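# Place the mat flat inside the pet tent

## Task

Get the mat lying flat on the pet tent's floor, inside the tent. At the end the tent must be standing up with every floor corner resting on the tabletop. Dropping the mat into place is allowed. Nothing may depend on the robot holding it there: release the grippers and pull both arms away before ending.

## Robot and tools

ROBOT AND FRAME. Two arms, left_arm and right_arm, each carry a parallel gripper. All reported poses share one scene frame. Its origin is on the tabletop midway between the arms, +z is up, +x reaches out over the table, and left_arm sits on the +y side. The arm names do not tell you which side of an image is which. In a gripper's own axes, the fingers point along +z and open and close along y. end_effector_position is the point between the finger pads, roughly 1 cm short of the tips.

ROW LAYOUT. Every motion command uses a row of 14 numbers, each in [-1, 1], always for both arms: dx, dy, dz, rx, ry, rz, opening for left_arm, then the same seven for right_arm. dx..rz are an offset, not a pose. They are expressed in that gripper's own axes and measured from its pose at the start of the command. A value of 1.0 means 0.6 m of travel or 180 degrees of turn. rx, ry, rz form a single rotation vector. opening is absolute: +1 is fully open (0.093 m gap), -1 is closed. To keep an arm still, send it the offset back to where you want it in the first call of a reply and zeros after that, plus the opening it should keep.

execute_actions(actions): actions is a list of up to 15 actions; each action is a table of up to 15 rows; each row runs for one control step of 1/30 s. A table with fewer than 15 rows repeats its last row until 15 steps are used. Every row in an action counts from the pose at the start of that action, not from the row before. The first action of a call starts from the last pose a result reported. An empty list just returns the current state and images.

move(target, speed, blocking): target is one 14-number row as above, offsets from the pose in the latest result that shows one. Each gripper travels a straight line to its target; both paths finish together and last 0.5 to 10 s (longer ones are cut off at 10 s, short of target). Grippers rotate the shorter way. speed is each path's top speed in m/s, 0.002 to 0.5, default 0.25; rotation is capped at twice that in rad/s. The path ignores obstacles and the other arm. Grippers lag, wander and may overshoot speed, mostly when an arm is nearly fully stretched. Openings are sent when the move begins. Faster moves and targets set deeper past a contact push harder. With blocking=false the result comes after 0.5 s while the arm keeps going; until a result shows the move ended, rows and moves are refused, so use wait or stop first. The result adds a move: line with the ending (done, off_target, moving, held, fault), any limits (paced = the pose sent was clipped; held = a check blocked some steps, after which the arm may surge faster than speed), and each gripper's distance to its target.

wait(seconds): 0 to 10 s; arms hold their last command; a running move continues and the wait returns early when it ends. stop(): brakes a running move, needing some room, more when fast; fingers keep moving. zoom_image(camera, region): camera is cam_high, cam_left_wrist or cam_right_wrist; region is [x0, y0, x1, y1] in that camera's pixels, top-left is (0, 0), at most 504 by 504. finished_scene(scene): ends the current scene, given its number, irreversibly; its result says whether the goal was met. Replying without any tool call also ends things, so avoid that.

CONTROLLER BEHAVIOUR. Each step, the commanded pose is clipped to within 70 mm and 16 degrees of the measured pose, then damped inverse kinematics drives the joints, favouring position over orientation. A distant target can need several actions; after an action the arm only reaches its last clipped pose. Joint friction can leave the gripper up to about 31 mm off, and tiny commands may not move it. Elbows never fully straighten. Hand target lines show the pose the controller is currently steering toward. A pose unreachable line means the clearance check altered or blocked that arm's command.

READING RESULTS. The state line gives, per arm, end_effector_position in metres and end_effector_quat_wxyz; printed positions can be off, more at long reach. grip_measured is the finger motor on the opening scale: pads meet near -0.94 and each millimetre of object width adds about 0.0208; each gripper has its own fixed offset of up to 0.02. Fingers stop on contact while the motor keeps heading to the sent value, so a lower number squeezes harder, up to roughly 50 to 62 N per pad (less for parts thinner than about 5 mm). Keep sending the closing number to stay gripped. The Joint positions list ends with the opening in metres, which bottoms out at zero. Joint torques are noisy, offset drive outputs, not pure load. Joint ranges (rad): waist -2.618 to 3.054, shoulder 0 to 3.142, elbow 0 to 3.142, wrist pitch -1.571 to 1.571, wrist yaw -1.571 to 1.571, wrist roll -2.094 to 2.094.

HEAT AND FAULTS. Holding loads warms motors. MOTOR HOT appears from 75 °C; at 90 °C that arm is halted for 10 s; at 100 °C it goes limp and drops. These appear as OVER-TEMPERATURE FAULT lines; any FAULT line can cut short a wait, move or action.

CAMERAS. All images are 896x504. Calibration lines give K, distortion D and T_world_to_cam (world to camera, metres); real cameras may differ by a couple of degrees and millimetres. Wrist camera poses follow their arms' joint readings.

AVOID. Knocking or placing any rigid object off the table fails the task (the mat and other cloth are exempt). Do not let the arms strike or shove each other. Avoid dropping held objects unintentionally, slamming, and heavy pushing. Loose items may occasionally get a brief nudge from outside, so check the scene again before finishing.

Each tool is called by a JSON object that holds its "api" and its "payload".

## Session

{"api": "execute_actions", "payload": {"actions": []}}

Scene clock: 0.00 s.
left_arm: end_effector_position=(+0.4183, +0.2198, +0.4088) grip_measured=+0.990 end_effector_quat_wxyz=(+0.713, +0.034, +0.699, -0.036) | right_arm: end_effector_position=(+0.3384, -0.3202, +0.4132) grip_measured=+0.984 end_effector_quat_wxyz=(+0.718, +0.002, +0.696, +0.009)
Joint positions: left_arm=[-0.014  1.053  1.058  0.015  0.013 -0.002  0.093] | right_arm=[-0.01   1.043  1.058  0.016  0.015  0.015  0.092]
Joint velocities: left_arm=[-0.027 -0.017  0.002 -0.022  0.037  0.037 -0.001] | right_arm=[ 0.007 -0.007 -0.017 -0.007 -0.037  0.007  0.001]
Joint torques (N m, as the arm reports them, + toward a larger angle): no reading
Motor temperatures (°C, as the motors report them): left_arm=[27 31 35 34 27 29] | right_arm=[28 51 39 36 27 27]
Hand target (left_arm): +0.418, +0.220, +0.409; +0.713, +0.034, +0.699, -0.036
Hand target (right_arm): +0.338, -0.320, +0.413; +0.718, +0.002, +0.696, +0.009

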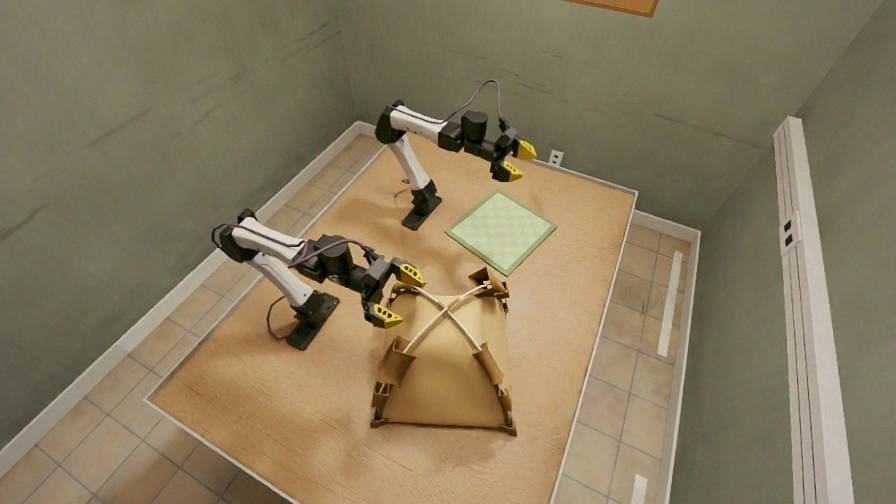

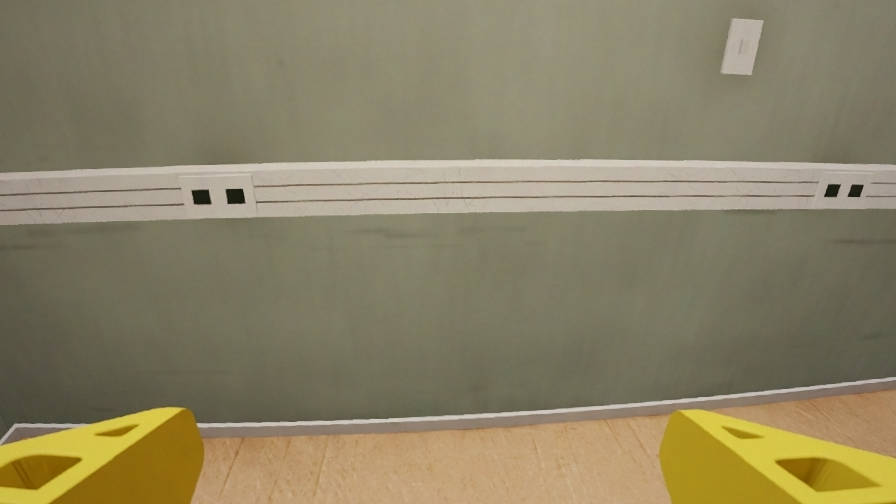

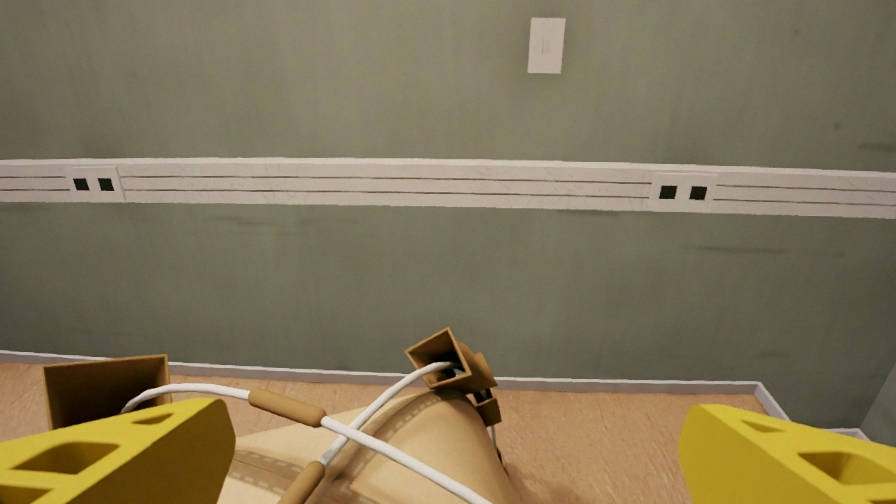

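{"api": "zoom_image", "payload": {"camera": "cam_high", "region": [340, 170, 620, 450]}}

Region (340, 170, 620, 450) of cam_high's 896x504 image, scaled by 1.800, with more detail than that image has.

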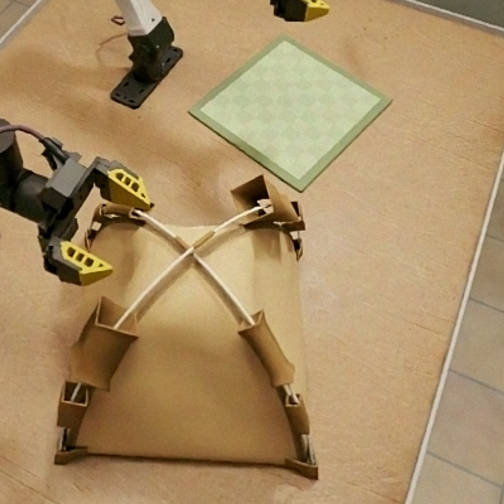

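{"api": "zoom_image", "payload": {"camera": "cam_high", "region": [360, 260, 540, 440]}}

{"api": "zoom_image", "payload": {"camera": "cam_high", "region": [390, 170, 570, 290]}}

Region (360, 260, 540, 440) of cam_high's 896x504 image, scaled by 2.800, with more detail than that image has.

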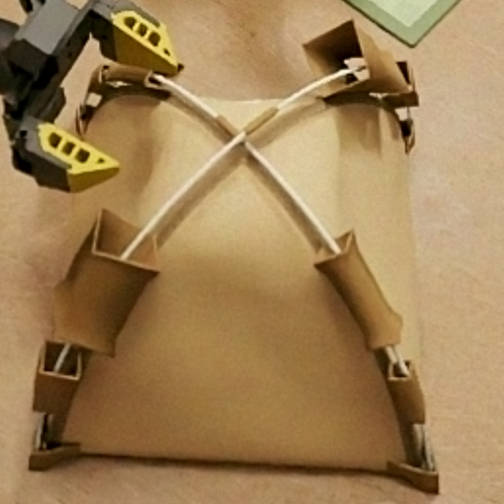

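Region (390, 170, 570, 290) of cam_high's 896x504 image, scaled by 2.800, with more detail than that image has.

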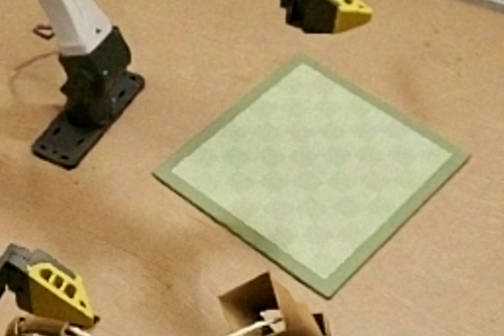

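{"api": "move", "payload": {"target": [0.513,0.428,-0.049,-0.377,0.348,-0.283,1, 0.16,0.499,-0.113,-0.528,-0.111,-0.570,-0.1], "speed": 0.45}}

Scene clock: 30.03 s.
left_arm: end_effector_position=(+0.4126, +0.4788, +0.0911) grip_measured=+0.990 end_effector_quat_wxyz=(+0.101, -0.598, +0.791, +0.083) | right_arm: end_effector_position=(+0.2697, -0.0223, +0.3219) grip_measured=-0.099 end_effector_quat_wxyz=(-0.352, +0.923, -0.144, +0.054)
Joint positions: left_arm=[ 0.542  2.036  1.705 -1.067 -0.198 -0.806  0.093] | right_arm=[ 0.597  1.801  2.136 -1.284 -0.405 -2.071  0.04 ]
Joint velocities: left_arm=[-0.012  0.012  0.002  0.007  0.051  0.022 -0.   ] | right_arm=[-0.002  0.002  0.002 -0.066 -0.007  0.007 -0.001]
Joint torques (N m, as the arm reports them, + toward a larger angle): left_arm=[ -0.05 -11.78   7.77   0.57  -0.09  -0.02] | right_arm=[ 0.73 -8.42  7.9   1.19 -0.25  0.  ]
Motor temperatures (°C, as the motors report them): left_arm=[27 32 40 39 27 29] | right_arm=[28 50 44 41 27 27]
Hand target (left_arm): +0.416, +0.481, +0.095; +0.106, -0.602, +0.788, +0.078
Hand target (right_arm): +0.270, -0.020, +0.313; -0.337, +0.930, -0.141, +0.047
Off the commanded pose (left_arm): 0.012 m, 1 deg.
Off the commanded pose (right_arm): 0.003 m, 2 deg.
joint sent to its limit (right arm) — the command would take joint 6 (wrist roll) past its lower limit, so that joint was sent only as far as its limit.
move: off_target (left_arm)
camera_calibration (this result's frames):
cam_left_wrist: T_world_to_cam=[[0.963902, -0.266231, 0.00370523, -0.274429], [-0.262541, -0.948041, 0.179697, 0.582908], [-0.0443282, -0.174183, -0.983715, 0.27232], [0, 0, 0, 1]] pos_world=[0.429631, 0.526993, 0.164155]
cam_right_wrist: T_world_to_cam=[[0.235815, 0.715977, 0.657091, -0.257093], [0.784226, -0.539525, 0.306434, -0.281012], [0.573916, 0.443046, -0.688716, 0.162658], [0, 0, 0, 1]] pos_world=[0.187651, -0.0396053, 0.36707]

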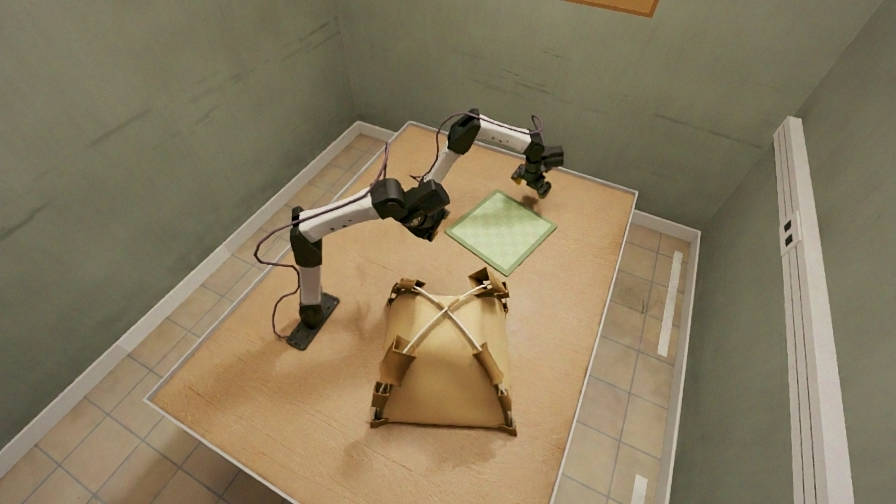

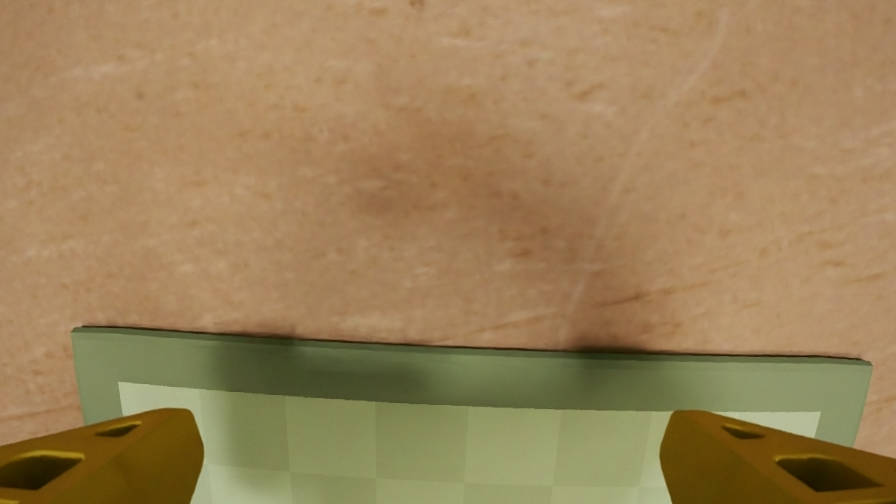

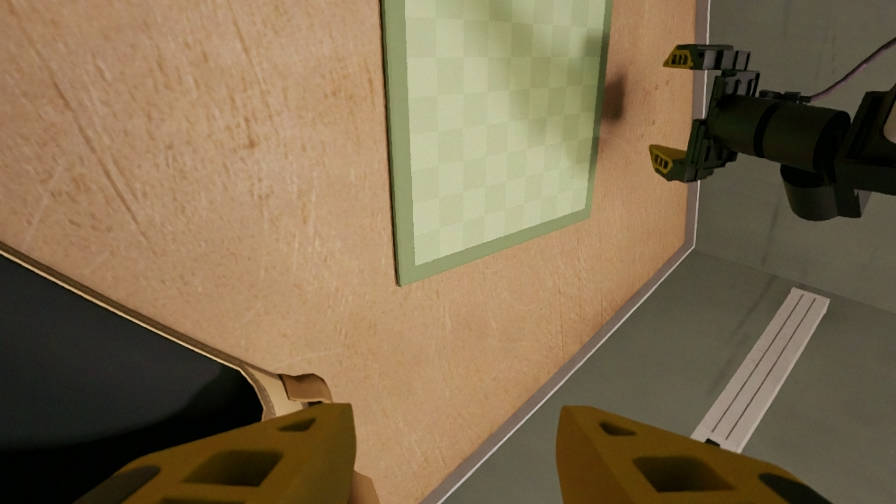

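{"api": "move", "payload": {"target": [0.031,0,0.15,0,0,0,1, -0.007,0.104,0.498,0,0,0,-0.1], "speed": 0.3}}

Scene clock: 34.53 s.
left_arm: end_effector_position=(+0.4160, +0.4835, +0.0159) grip_measured=+0.990 end_effector_quat_wxyz=(+0.110, -0.596, +0.791, +0.081) | right_arm: end_effector_position=(+0.3034, +0.1212, +0.0566) grip_measured=-0.099 end_effector_quat_wxyz=(-0.354, +0.923, -0.144, +0.048)
Joint positions: left_arm=[ 0.548  2.107  1.502 -0.774 -0.196 -0.796  0.093] | right_arm=[ 0.805  2.196  1.6   -0.293 -0.291 -1.891  0.04 ]
Joint velocities: left_arm=[-0.002 -0.007  0.007  0.037  0.037  0.022  0.001] | right_arm=[ 0.007  0.002  0.002  0.037 -0.007 -0.037  0.   ]
Joint torques (N m, as the arm reports them, + toward a larger angle): left_arm=[  0.32 -10.69   3.87   1.04  -0.16   0.06] | right_arm=[  0.31 -15.12   8.61   1.55  -0.19   0.17]
Motor temperatures (°C, as the motors report them): left_arm=[27 33 40 38 27 29] | right_arm=[28 51 44 40 27 27]
Hand target (left_arm): +0.411, +0.484, -0.000; +0.101, -0.598, +0.791, +0.083
Hand target (right_arm): +0.305, +0.125, +0.056; -0.355, +0.922, -0.145, +0.052
Off the commanded pose (left_arm): 0.017 m, 1 deg.
Off the commanded pose (right_arm): 0.009 m, 1 deg.
move: off_target (left_arm)
camera_calibration (this result's frames):
cam_left_wrist: T_world_to_cam=[[0.962848, -0.269547, 0.0163959, -0.274391], [-0.26841, -0.948579, 0.16779, 0.604623], [-0.0296746, -0.165957, -0.985686, 0.189224], [0, 0, 0, 1]] pos_world=[0.432098, 0.530974, 0.0895646]
cam_right_wrist: T_world_to_cam=[[0.239289, 0.712611, 0.659489, -0.19426], [0.78969, -0.538021, 0.294827, -0.14988], [0.564917, 0.450243, -0.691484, -0.101011], [0, 0, 0, 1]] pos_world=[0.221906, 0.103272, 0.102454]

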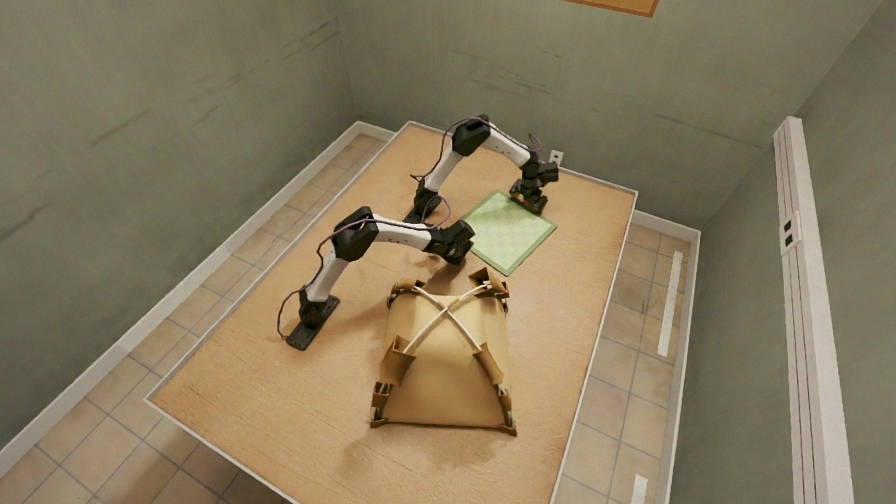

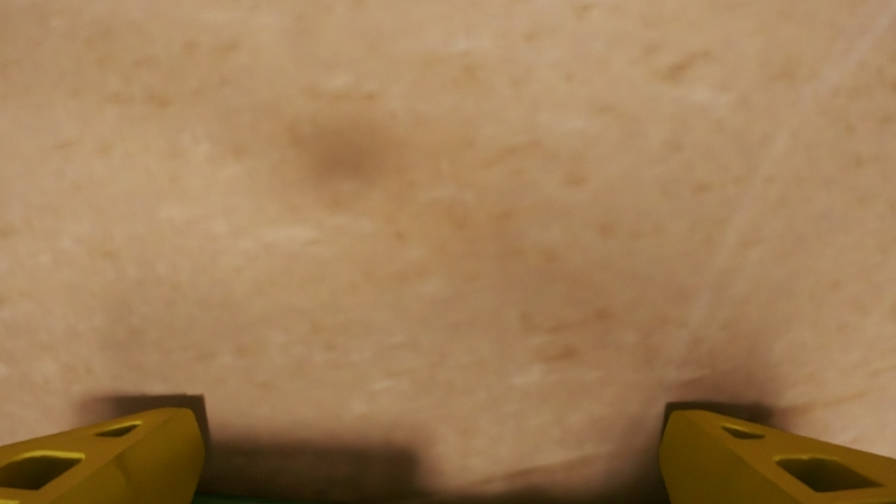

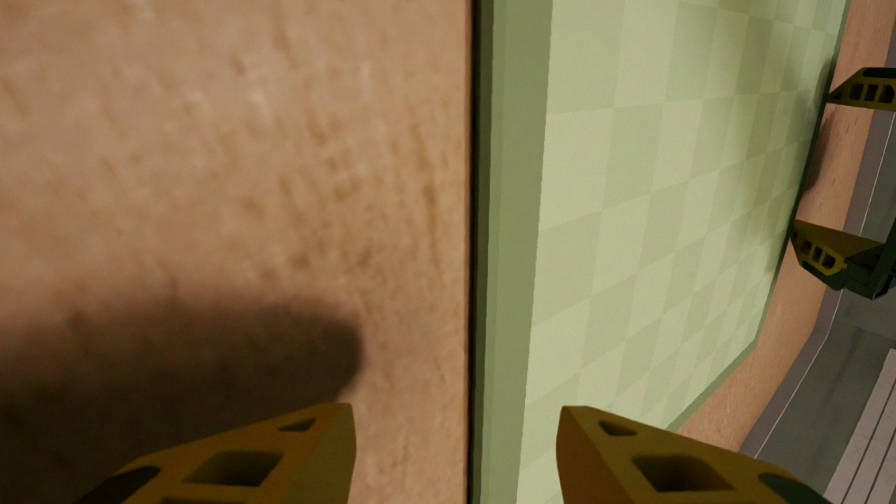

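{"api": "execute_actions", "payload": {"actions": [[[0.007,0,0.027,0,0,0,1, 0.005,0,0.02,0,0,0,-0.1],[0.007,0,0.027,0,0,0,1, 0.008,0,0.03,0,0,0,-0.1],[0.007,0,0.027,0,0,0,1, 0.011,0,0.04,0,0,0,-0.1],[0.007,0,0.027,0,0,0,1, 0.014,0,0.05,0,0,0,-0.1],[0.007,0,0.027,0,0,0,1, 0.017,0,0.056,0,0,0,-0.1],[0.007,0,0.027,0,0,0,1, 0.02,-0.002,0.062,0,0,0,-0.1],[0.007,0,0.027,0,0,0,1, 0.022,-0.004,0.068,0,0,0,-0.1],[0.007,0,0.027,0,0,0,1, 0.024,-0.006,0.074,0,0,0,-0.1],[0.007,0,0.027,0,0,0,1, 0.025,-0.008,0.08,0,0,0,-0.1],[0.007,0,0.027,0,0,0,1, 0.025,-0.011,0.088,0,0,0,-0.1]]]}}

Scene clock: 36.63 s.
left_arm: end_effector_position=(+0.4162, +0.4836, +0.0159) grip_measured=+0.990 end_effector_quat_wxyz=(+0.110, -0.596, +0.791, +0.081) | right_arm: end_effector_position=(+0.3322, +0.1549, +0.0408) grip_measured=-0.099 end_effector_quat_wxyz=(-0.372, +0.916, -0.139, +0.058)
Joint positions: left_arm=[ 0.548  2.107  1.502 -0.773 -0.196 -0.796  0.093] | right_arm=[ 0.806  2.366  1.796 -0.274 -0.293 -1.889  0.04 ]
Joint velocities: left_arm=[-0.007 -0.017 -0.007 -0.022 -0.022 -0.037  0.001] | right_arm=[-0.007  0.12   0.012 -0.007  0.007  0.037  0.001]
Joint torques (N m, as the arm reports them, + toward a larger angle): left_arm=[ -0.18 -10.7    3.58   1.21  -0.16   0.02] | right_arm=[  0.4  -14.89   8.59   1.4   -0.21   0.15]
Motor temperatures (°C, as the motors report them): left_arm=[27 33 40 37 27 29] | right_arm=[28 53 44 40 27 27]
Hand target (left_arm): +0.415, +0.483, -0.000; +0.109, -0.597, +0.791, +0.081
Hand target (right_arm): +0.327, +0.155, +0.021; -0.354, +0.923, -0.144, +0.048
Off the commanded pose (left_arm): 0.017 m, 0 deg.
Off the commanded pose (right_arm): 0.020 m, 3 deg.
camera_calibration (this result's frames):
cam_left_wrist: T_world_to_cam=[[0.962836, -0.269553, 0.0169541, -0.274524], [-0.268524, -0.948638, 0.167276, 0.604821], [-0.0290064, -0.165612, -0.985764, 0.188833], [0, 0, 0, 1]] pos_world=[0.432208, 0.531031, 0.0896271]
cam_right_wrist: T_world_to_cam=[[0.219264, 0.6891, 0.690699, -0.205691], [0.781848, -0.547579, 0.298112, -0.145866], [0.583641, 0.474657, -0.658836, -0.154608], [0, 0, 0, 1]] pos_world=[0.249381, 0.135255, 0.0836936]

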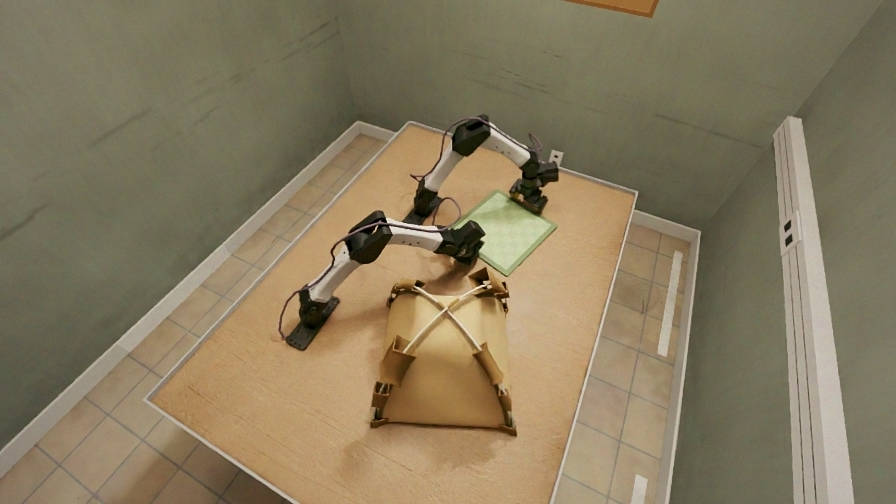

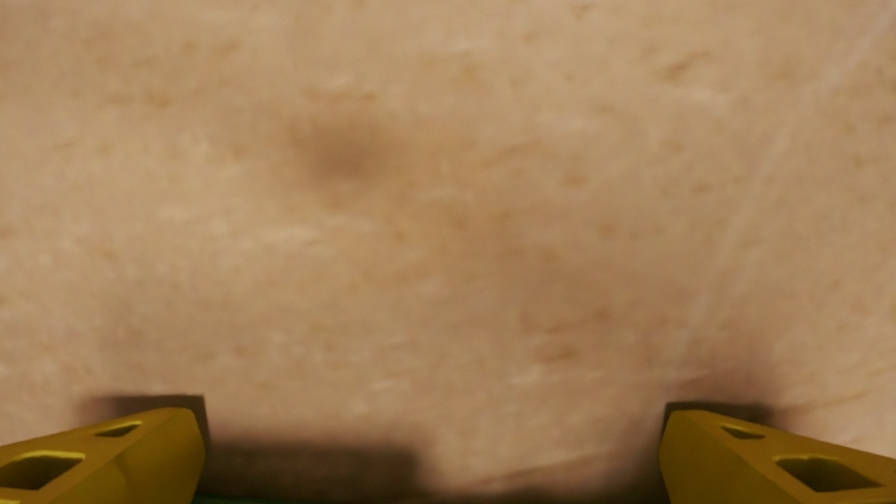

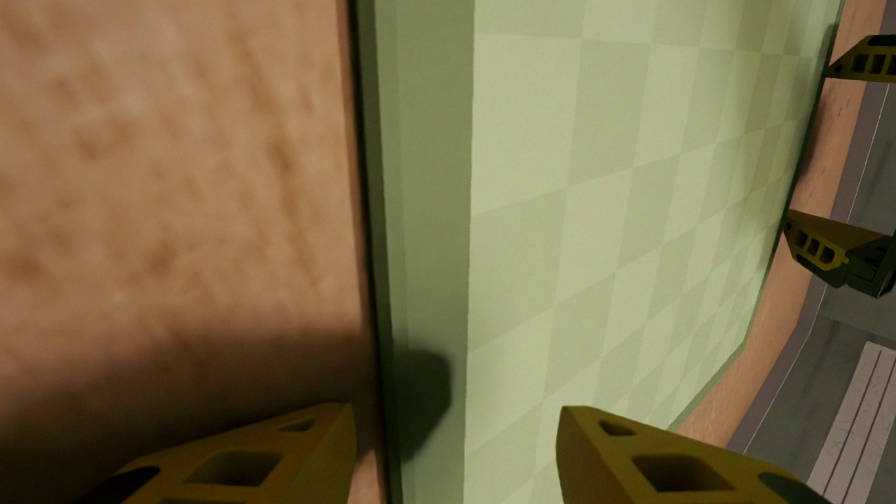

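{"api": "wait", "payload": {"seconds": 0}}

Scene clock: 36.83 s.
left_arm: end_effector_position=(+0.4162, +0.4836, +0.0159) grip_measured=+0.990 end_effector_quat_wxyz=(+0.110, -0.596, +0.791, +0.081) | right_arm: end_effector_position=(+0.3322, +0.1550, +0.0382) grip_measured=-0.100 end_effector_quat_wxyz=(-0.371, +0.916, -0.139, +0.057)
Joint positions: left_arm=[ 0.548  2.107  1.502 -0.773 -0.196 -0.796  0.093] | right_arm=[ 0.806  2.372  1.798 -0.274 -0.293 -1.889  0.04 ]
Joint velocities: left_arm=[ 0.007  0.002 -0.002  0.007 -0.007 -0.007  0.001] | right_arm=[-0.012 -0.002 -0.002 -0.037 -0.037 -0.022  0.   ]
Joint torques (N m, as the arm reports them, + toward a larger angle): left_arm=[ -0.18 -10.69   3.58   1.22  -0.16   0.02] | right_arm=[  0.44 -14.87   8.49   1.41  -0.22   0.17]
Motor temperatures (°C, as the motors report them): left_arm=[27 33 40 37 27 29] | right_arm=[28 53 44 40 27 27]
Hand target (left_arm): +0.415, +0.483, -0.000; +0.109, -0.597, +0.791, +0.081
Hand target (right_arm): +0.327, +0.154, +0.021; -0.354, +0.923, -0.144, +0.048
Off the commanded pose (left_arm): 0.017 m, 0 deg.
Off the commanded pose (right_arm): 0.017 m, 2 deg.
camera_calibration (this result's frames):
cam_left_wrist: T_world_to_cam=[[0.962836, -0.269553, 0.0169541, -0.274524], [-0.268524, -0.948638, 0.167276, 0.604821], [-0.0290064, -0.165612, -0.985764, 0.188833], [0, 0, 0, 1]] pos_world=[0.432208, 0.531031, 0.0896271]
cam_right_wrist: T_world_to_cam=[[0.220993, 0.690981, 0.688264, -0.20474], [0.782809, -0.546593, 0.2974, -0.145479], [0.581698, 0.473056, -0.661699, -0.155435], [0, 0, 0, 1]] pos_world=[0.249544, 0.135483, 0.0813293]

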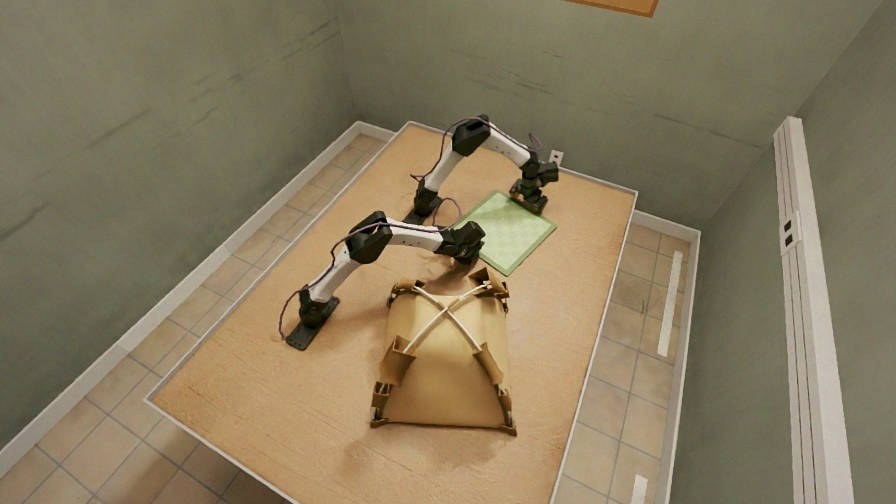

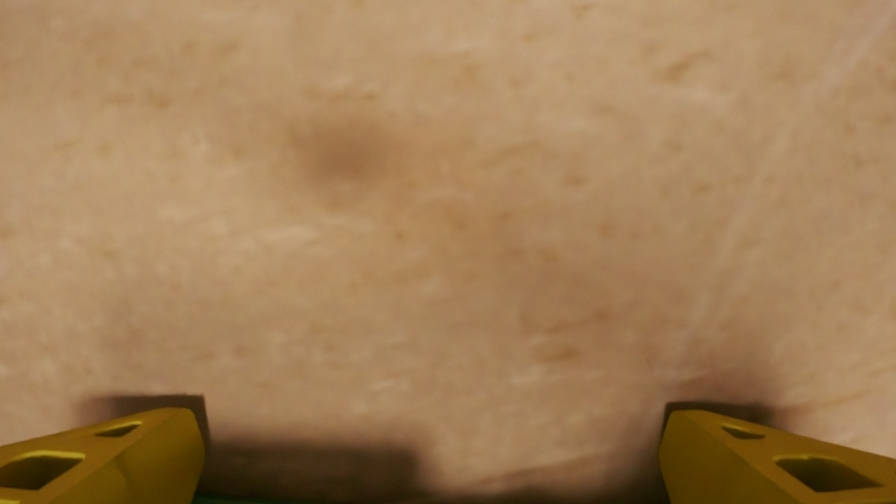

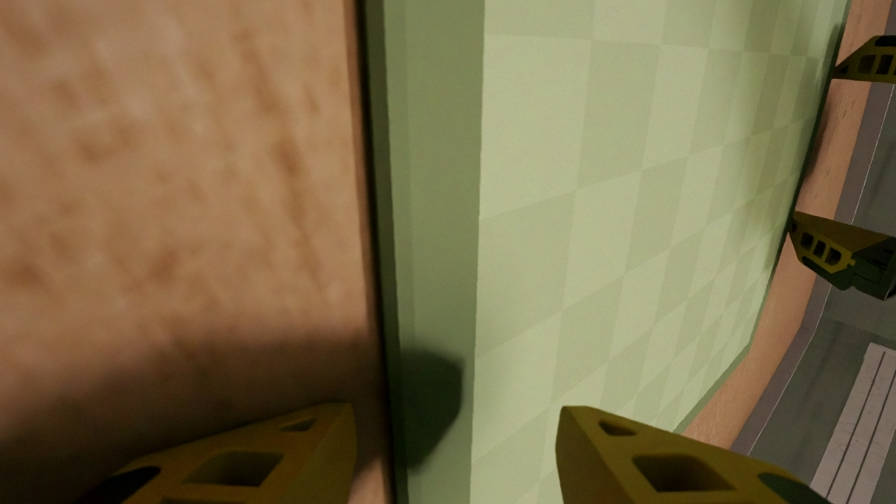

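{"api": "execute_actions", "payload": {"actions": [[[0.007,0,0.027,0,0,0,1, 0,0.025,0.027,0,0,0,-0.1],[0.007,0,0.027,0,0,0,1, 0,0.03,0.032,0,0,0,-0.1],[0.007,0,0.027,0,0,0,1, 0,0.035,0.037,0,0,0,-0.1],[0.007,0,0.027,0,0,0,1, 0,0.04,0.042,0,0,0,-0.1],[0.007,0,0.027,0,0,0,1, 0,0.045,0.047,0,0,0,-0.1]],[[0.007,0,0.027,0,0,0,1, 0,0.03,0.04,0,0,0,-0.1],[0.007,0,0.027,0,0,0,1, 0,0.025,0.045,0,0,0,-0.1],[0.007,0,0.027,0,0,0,1, 0,0.02,0.05,0,0,0,-0.1],[0.007,0,0.027,0,0,0,1, 0,0.015,0.055,0,0,0,-0.1],[0.007,0,0.027,0,0,0,1, 0,0.01,0.06,0,0,0,-0.1],[0.007,0,0.027,0,0,0,1, 0,0.005,0.065,0,0,0,-0.1],[0.007,0,0.027,0,0,0,1, 0,0,0.07,0,0,0,-0.1],[0.007,0,0.027,0,0,0,1, 0,-0.006,0.076,0,0,0,-0.1]]]}}

Scene clock: 38.70 s.
left_arm: end_effector_position=(+0.4201, +0.4858, +0.0155) grip_measured=+0.990 end_effector_quat_wxyz=(+0.120, -0.597, +0.789, +0.080) | right_arm: end_effector_position=(+0.3554, +0.1963, +0.0441) grip_measured=-0.100 end_effector_quat_wxyz=(-0.429, +0.891, -0.124, +0.087)
Joint positions: left_arm=[ 0.548  2.107  1.497 -0.747 -0.198 -0.796  0.093] | right_arm=[ 0.822  2.494  1.945 -0.151 -0.294 -1.872  0.04 ]
Joint velocities: left_arm=[ 0.012 -0.007 -0.002  0.007  0.066  0.022 -0.001] | right_arm=[ 0.012  0.017  0.066 -0.051 -0.022 -0.022 -0.001]
Joint torques (N m, as the arm reports them, + toward a larger angle): left_arm=[ -0.17 -10.74   3.91   1.03  -0.16   0.02] | right_arm=[  0.98 -14.58   8.39   1.59  -0.1    0.11]
Motor temperatures (°C, as the motors report them): left_arm=[27 34 40 37 27 29] | right_arm=[28 54 44 40 27 27]
Hand target (left_arm): +0.415, +0.484, -0.001; +0.110, -0.596, +0.791, +0.081
Hand target (right_arm): +0.346, +0.195, +0.012; -0.399, +0.905, -0.131, +0.072
Off the commanded pose (left_arm): 0.017 m, 1 deg.
Off the commanded pose (right_arm): 0.033 m, 4 deg.
camera_calibration (this result's frames):
cam_left_wrist: T_world_to_cam=[[0.96247, -0.269582, 0.0312584, -0.277713], [-0.271148, -0.950372, 0.152551, 0.610214], [-0.0114179, -0.155301, -0.987801, 0.176537], [0, 0, 0, 1]] pos_world=[0.434764, 0.53248, 0.0899757]
cam_right_wrist: T_world_to_cam=[[0.155658, 0.607676, 0.778782, -0.206885], [0.760357, -0.576984, 0.298239, -0.12889], [0.630577, 0.545729, -0.551863, -0.220995], [0, 0, 0, 1]] pos_world=[0.26956, 0.171955, 0.0775996]

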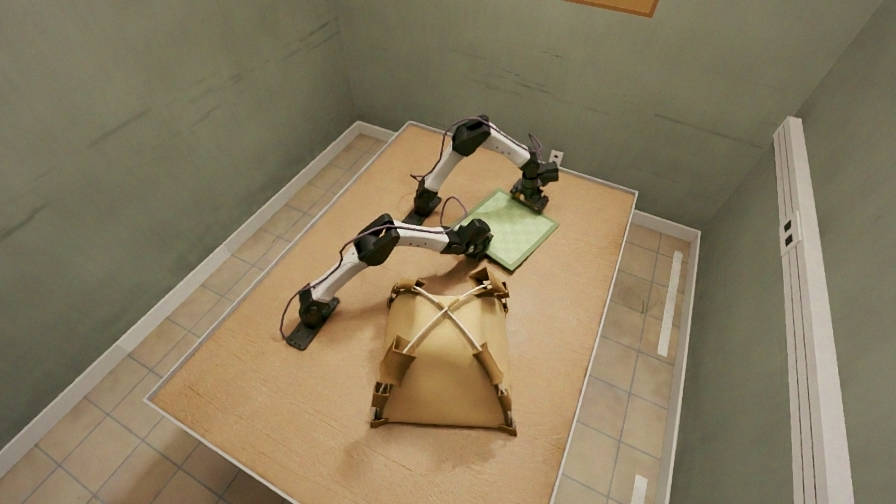

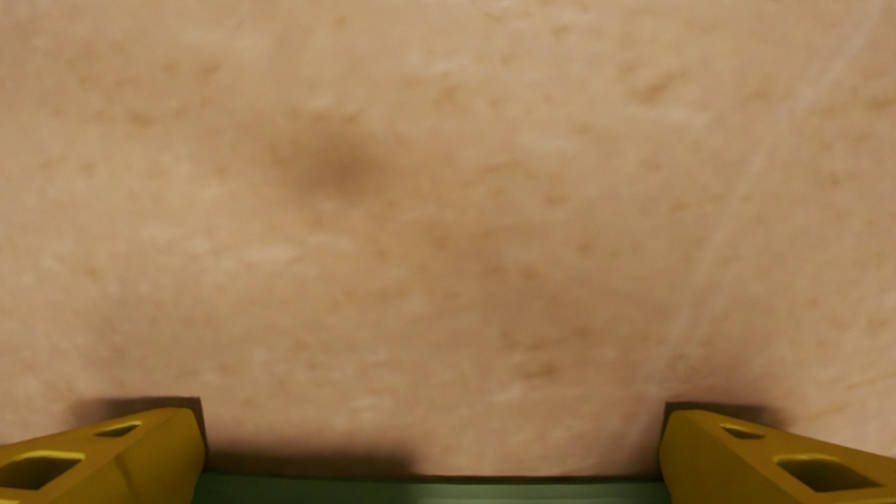

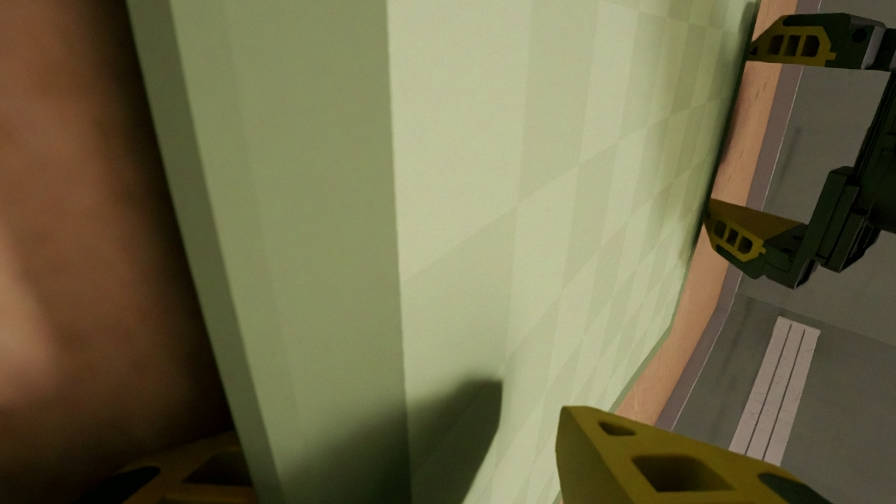

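{"api": "execute_actions", "payload": {"actions": [[[0.007,0,0.027,0,0,0,1, 0,0.0,0.04,0,0,0,-0.3],[0.007,0,0.027,0,0,0,1, 0,0.0,0.04,0,0,0,-0.4],[0.007,0,0.027,0,0,0,1, 0,0.0,0.04,0,0,0,-0.5],[0.007,0,0.027,0,0,0,1, 0,0.0,0.035,0,0,0,-0.6],[0.007,0,0.027,0,0,0,1, 0,0.0,0.03,0,0,0,-0.7],[0.007,0,0.027,0,0,0,1, 0,0.0,0.03,0,0,0,-0.8],[0.007,0,0.027,0,0,0,1, 0,0.0,0.03,0,0,0,-0.9],[0.007,0,0.027,0,0,0,1, 0,0.0,0.03,0,0,0,-0.97]]]}}

Scene clock: 49.20 s.
left_arm: end_effector_position=(+0.4251, +0.4884, +0.0154) grip_measured=+0.990 end_effector_quat_wxyz=(+0.131, -0.597, +0.788, +0.078) | right_arm: end_effector_position=(+0.3648, +0.2076, +0.0452) grip_measured=-0.954 end_effector_quat_wxyz=(-0.440, +0.885, -0.122, +0.094)
Joint positions: left_arm=[ 0.548  2.111  1.497 -0.721 -0.198 -0.796  0.093] | right_arm=[ 0.822  2.547  2.027 -0.151 -0.293 -1.869  0.   ]
Joint velocities: left_arm=[-0.002 -0.007 -0.022  0.007  0.007  0.051  0.   ] | right_arm=[ 0.007 -0.007 -0.002  0.022 -0.007 -0.037  0.   ]
Joint torques (N m, as the arm reports them, + toward a larger angle): left_arm=[ -0.24 -10.93   3.77   1.06  -0.15   0.03] | right_arm=[  0.66 -17.62   8.78   1.65  -0.2    0.13]
Motor temperatures (°C, as the motors report them): left_arm=[27 35 39 36 27 29] | right_arm=[28 58 45 39 27 27]
Hand target (left_arm): +0.420, +0.486, -0.001; +0.120, -0.597, +0.789, +0.080
Hand target (right_arm): +0.359, +0.209, +0.033; -0.429, +0.891, -0.124, +0.087
Off the commanded pose (left_arm): 0.017 m, 1 deg.
Off the commanded pose (right_arm): 0.013 m, 2 deg.
camera_calibration (this result's frames):
cam_left_wrist: T_world_to_cam=[[0.96168, -0.26999, 0.0477079, -0.281604], [-0.274046, -0.951869, 0.137272, 0.61629], [0.00834965, -0.145086, -0.989384, 0.163564], [0, 0, 0, 1]] pos_world=[0.438339, 0.534328, 0.0906635]
cam_right_wrist: T_world_to_cam=[[0.143009, 0.589095, 0.795308, -0.20844], [0.753783, -0.585568, 0.298196, -0.125685], [0.641373, 0.556845, -0.527791, -0.239869], [0, 0, 0, 1]] pos_world=[0.278393, 0.182764, 0.0766518]

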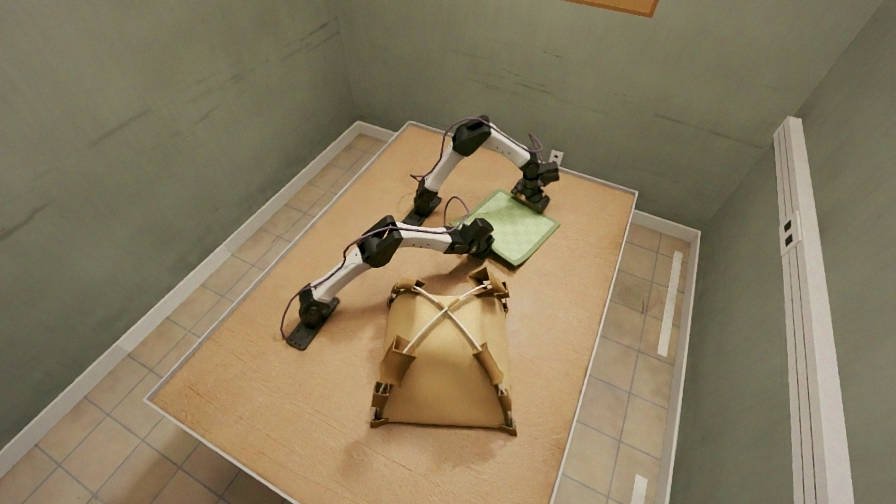

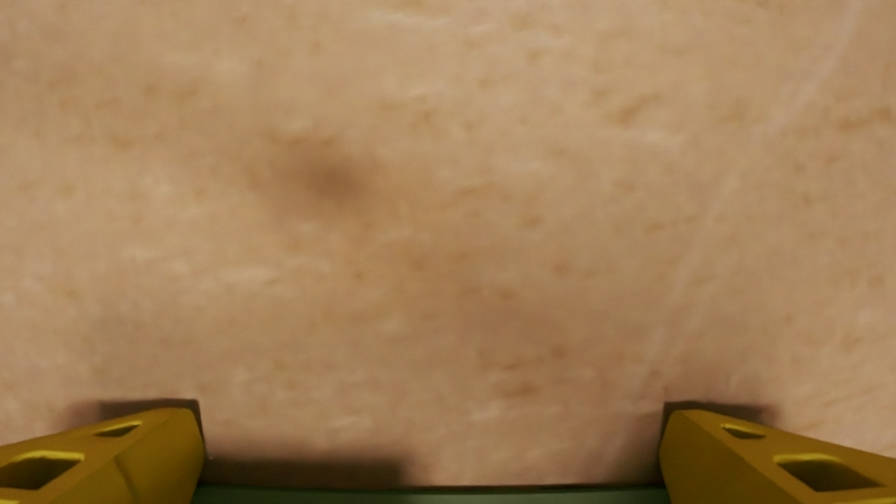

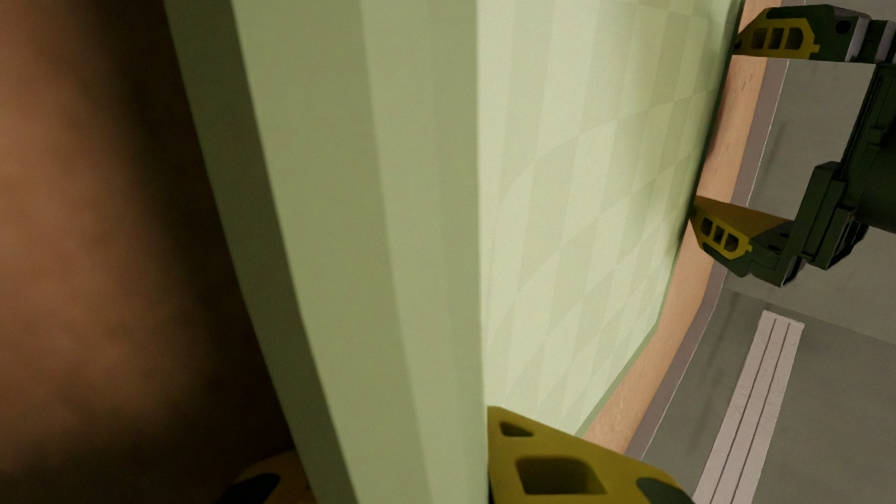

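{"api": "move", "payload": {"target": [0.126,0.141,-0.368,0.299,-0.070,0.560,0.2, -0.139,-0.011,-0.406,-0.052,0.199,0.195,-0.97], "speed": 0.35}}

Scene clock: 59.07 s.
left_arm: end_effector_position=(+0.2995, +0.3784, +0.2005) grip_measured=+0.202 end_effector_quat_wxyz=(+0.313, +0.320, +0.887, -0.113) | right_arm: end_effector_position=(+0.2259, +0.0534, +0.1900) grip_measured=-0.954 end_effector_quat_wxyz=(-0.323, +0.768, -0.513, +0.207)
Joint positions: left_arm=[ 0.903  1.518  1.391 -1.406  0.677  1.512  0.055] | right_arm=[ 1.11   1.756  1.496 -0.669  0.492 -0.988  0.   ]
Joint velocities: left_arm=[-0.007 -0.007  0.022 -0.037 -0.022  0.007  0.001] | right_arm=[-0.017  0.002  0.017  0.037 -0.022 -0.037  0.   ]
Joint torques (N m, as the arm reports them, + toward a larger angle): left_arm=[ 0.29 -5.31  7.44  0.25  0.63  0.09] | right_arm=[  0.58 -12.15   9.17   1.31   0.26   0.17]
Motor temperatures (°C, as the motors report them): left_arm=[27 36 39 36 27 29] | right_arm=[28 63 45 39 27 27]
Hand target (left_arm): +0.302, +0.381, +0.205; +0.320, +0.321, +0.884, -0.113
Hand target (right_arm): +0.223, +0.053, +0.196; -0.324, +0.767, -0.513, +0.210
Off the commanded pose (left_arm): 0.002 m, 1 deg.
Off the commanded pose (right_arm): 0.006 m, 1 deg.
move: done
camera_calibration (this result's frames):
cam_left_wrist: T_world_to_cam=[[-0.638587, -0.769415, 0.0143661, 0.475689], [-0.750508, 0.618551, -0.232663, 0.0743591], [0.170129, -0.159358, -0.972451, 0.285304], [0, 0, 0, 1]] pos_world=[0.311037, 0.365473, 0.287911]
cam_right_wrist: T_world_to_cam=[[0.663376, 0.262852, 0.7006, -0.294924], [0.0845228, -0.956603, 0.278867, 0.02018], [0.743497, -0.125777, -0.656805, 0.0494484], [0, 0, 0, 1]] pos_world=[0.157175, 0.103045, 0.233474]

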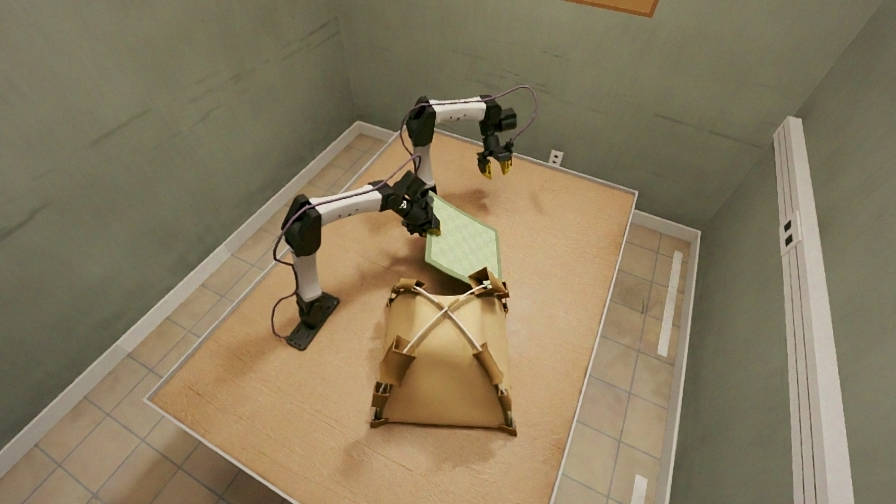

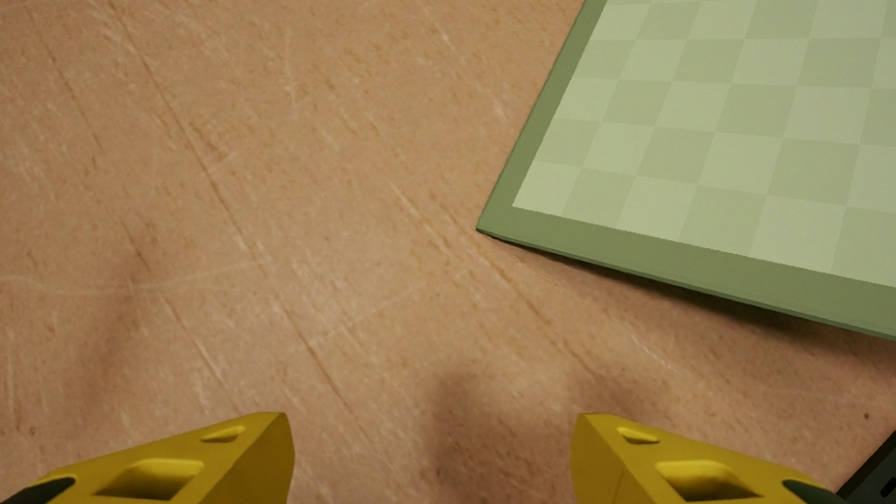

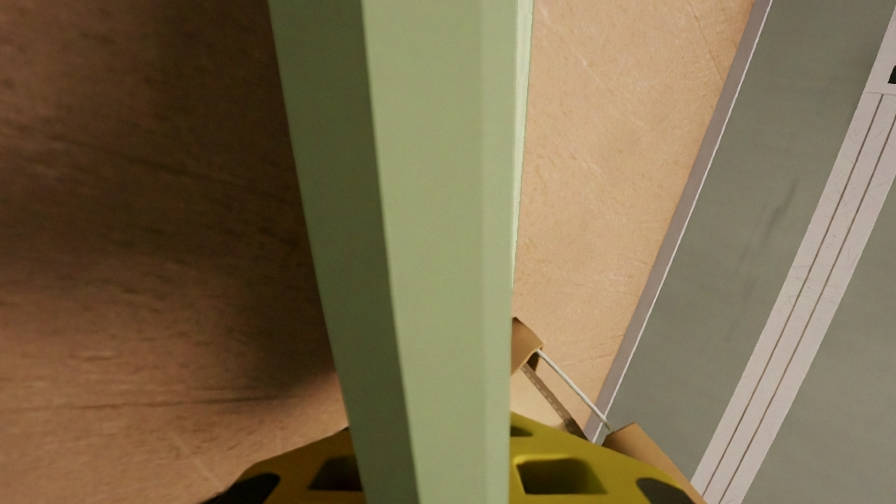

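{"api": "move", "payload": {"target": [-0.168,-0.053,0.468,-0.095,0.234,-0.342,1, 0,0.024,0.071,0.111,0,0,-0.97], "speed": 0.35}}

Scene clock: 69.03 s.
left_arm: end_effector_position=(+0.4688, +0.1850, +0.0377) grip_measured=+0.988 end_effector_quat_wxyz=(-0.075, -0.193, +0.978, -0.024) | right_arm: end_effector_position=(+0.2465, +0.0610, +0.1633) grip_measured=-0.954 end_effector_quat_wxyz=(-0.463, +0.691, -0.477, +0.284)
Joint positions: left_arm=[-0.053  2.374  2.056 -1.381  0.093 -0.509  0.093] | right_arm=[ 1.129  1.728  1.066  0.114  0.667 -1.155  0.   ]
Joint velocities: left_arm=[-0.012 -0.002  0.002 -0.007 -0.022  0.037  0.   ] | right_arm=[ 0.007 -0.002  0.017  0.007 -0.022  0.007  0.   ]
Joint torques (N m, as the arm reports them, + toward a larger angle): left_arm=[ -0.43 -13.61   7.27  -0.04  -0.03  -0.07] | right_arm=[ 0.68 -9.76  6.02  2.03  0.23  0.04]
Motor temperatures (°C, as the motors report them): left_arm=[27 36 40 35 28 29] | right_arm=[28 64 46 39 27 27]
Hand target (left_arm): +0.472, +0.185, +0.039; -0.072, -0.196, +0.978, -0.022
Hand target (right_arm): +0.242, +0.060, +0.150; -0.452, +0.701, -0.471, +0.290
Off the commanded pose (left_arm): 0.012 m, 2 deg.
Off the commanded pose (right_arm): 0.014 m, 2 deg.
move: off_target (left_arm, right_arm)
camera_calibration (this result's frames):
cam_left_wrist: T_world_to_cam=[[0.391945, -0.919561, 0.0280397, -0.0185777], [-0.765297, -0.308975, 0.564672, 0.431633], [-0.510587, -0.242779, -0.824839, 0.39633], [0, 0, 0, 1]] pos_world=[0.53997, 0.212501, 0.0836982]
cam_right_wrist: T_world_to_cam=[[0.407294, 0.114197, 0.906129, -0.253314], [0.00404809, -0.992368, 0.123245, 0.0806249], [0.913288, -0.0465291, -0.404648, -0.0703669], [0, 0, 0, 1]] pos_world=[0.167112, 0.105663, 0.191125]

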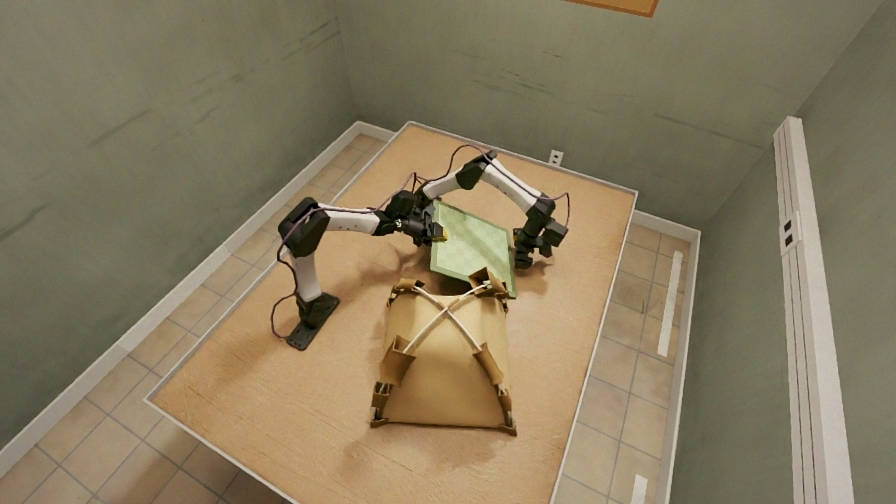

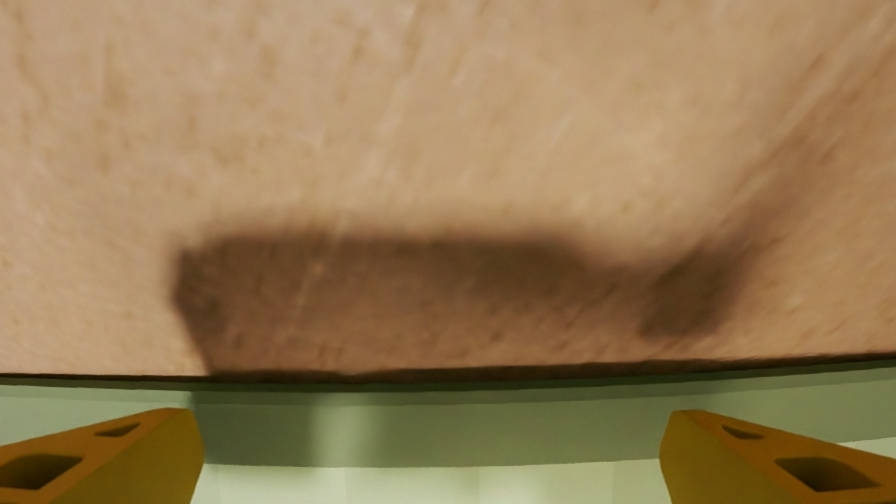

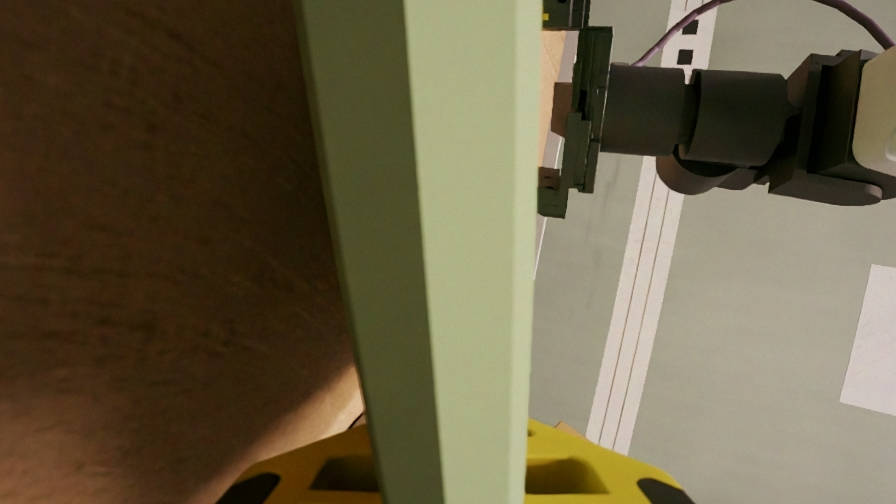

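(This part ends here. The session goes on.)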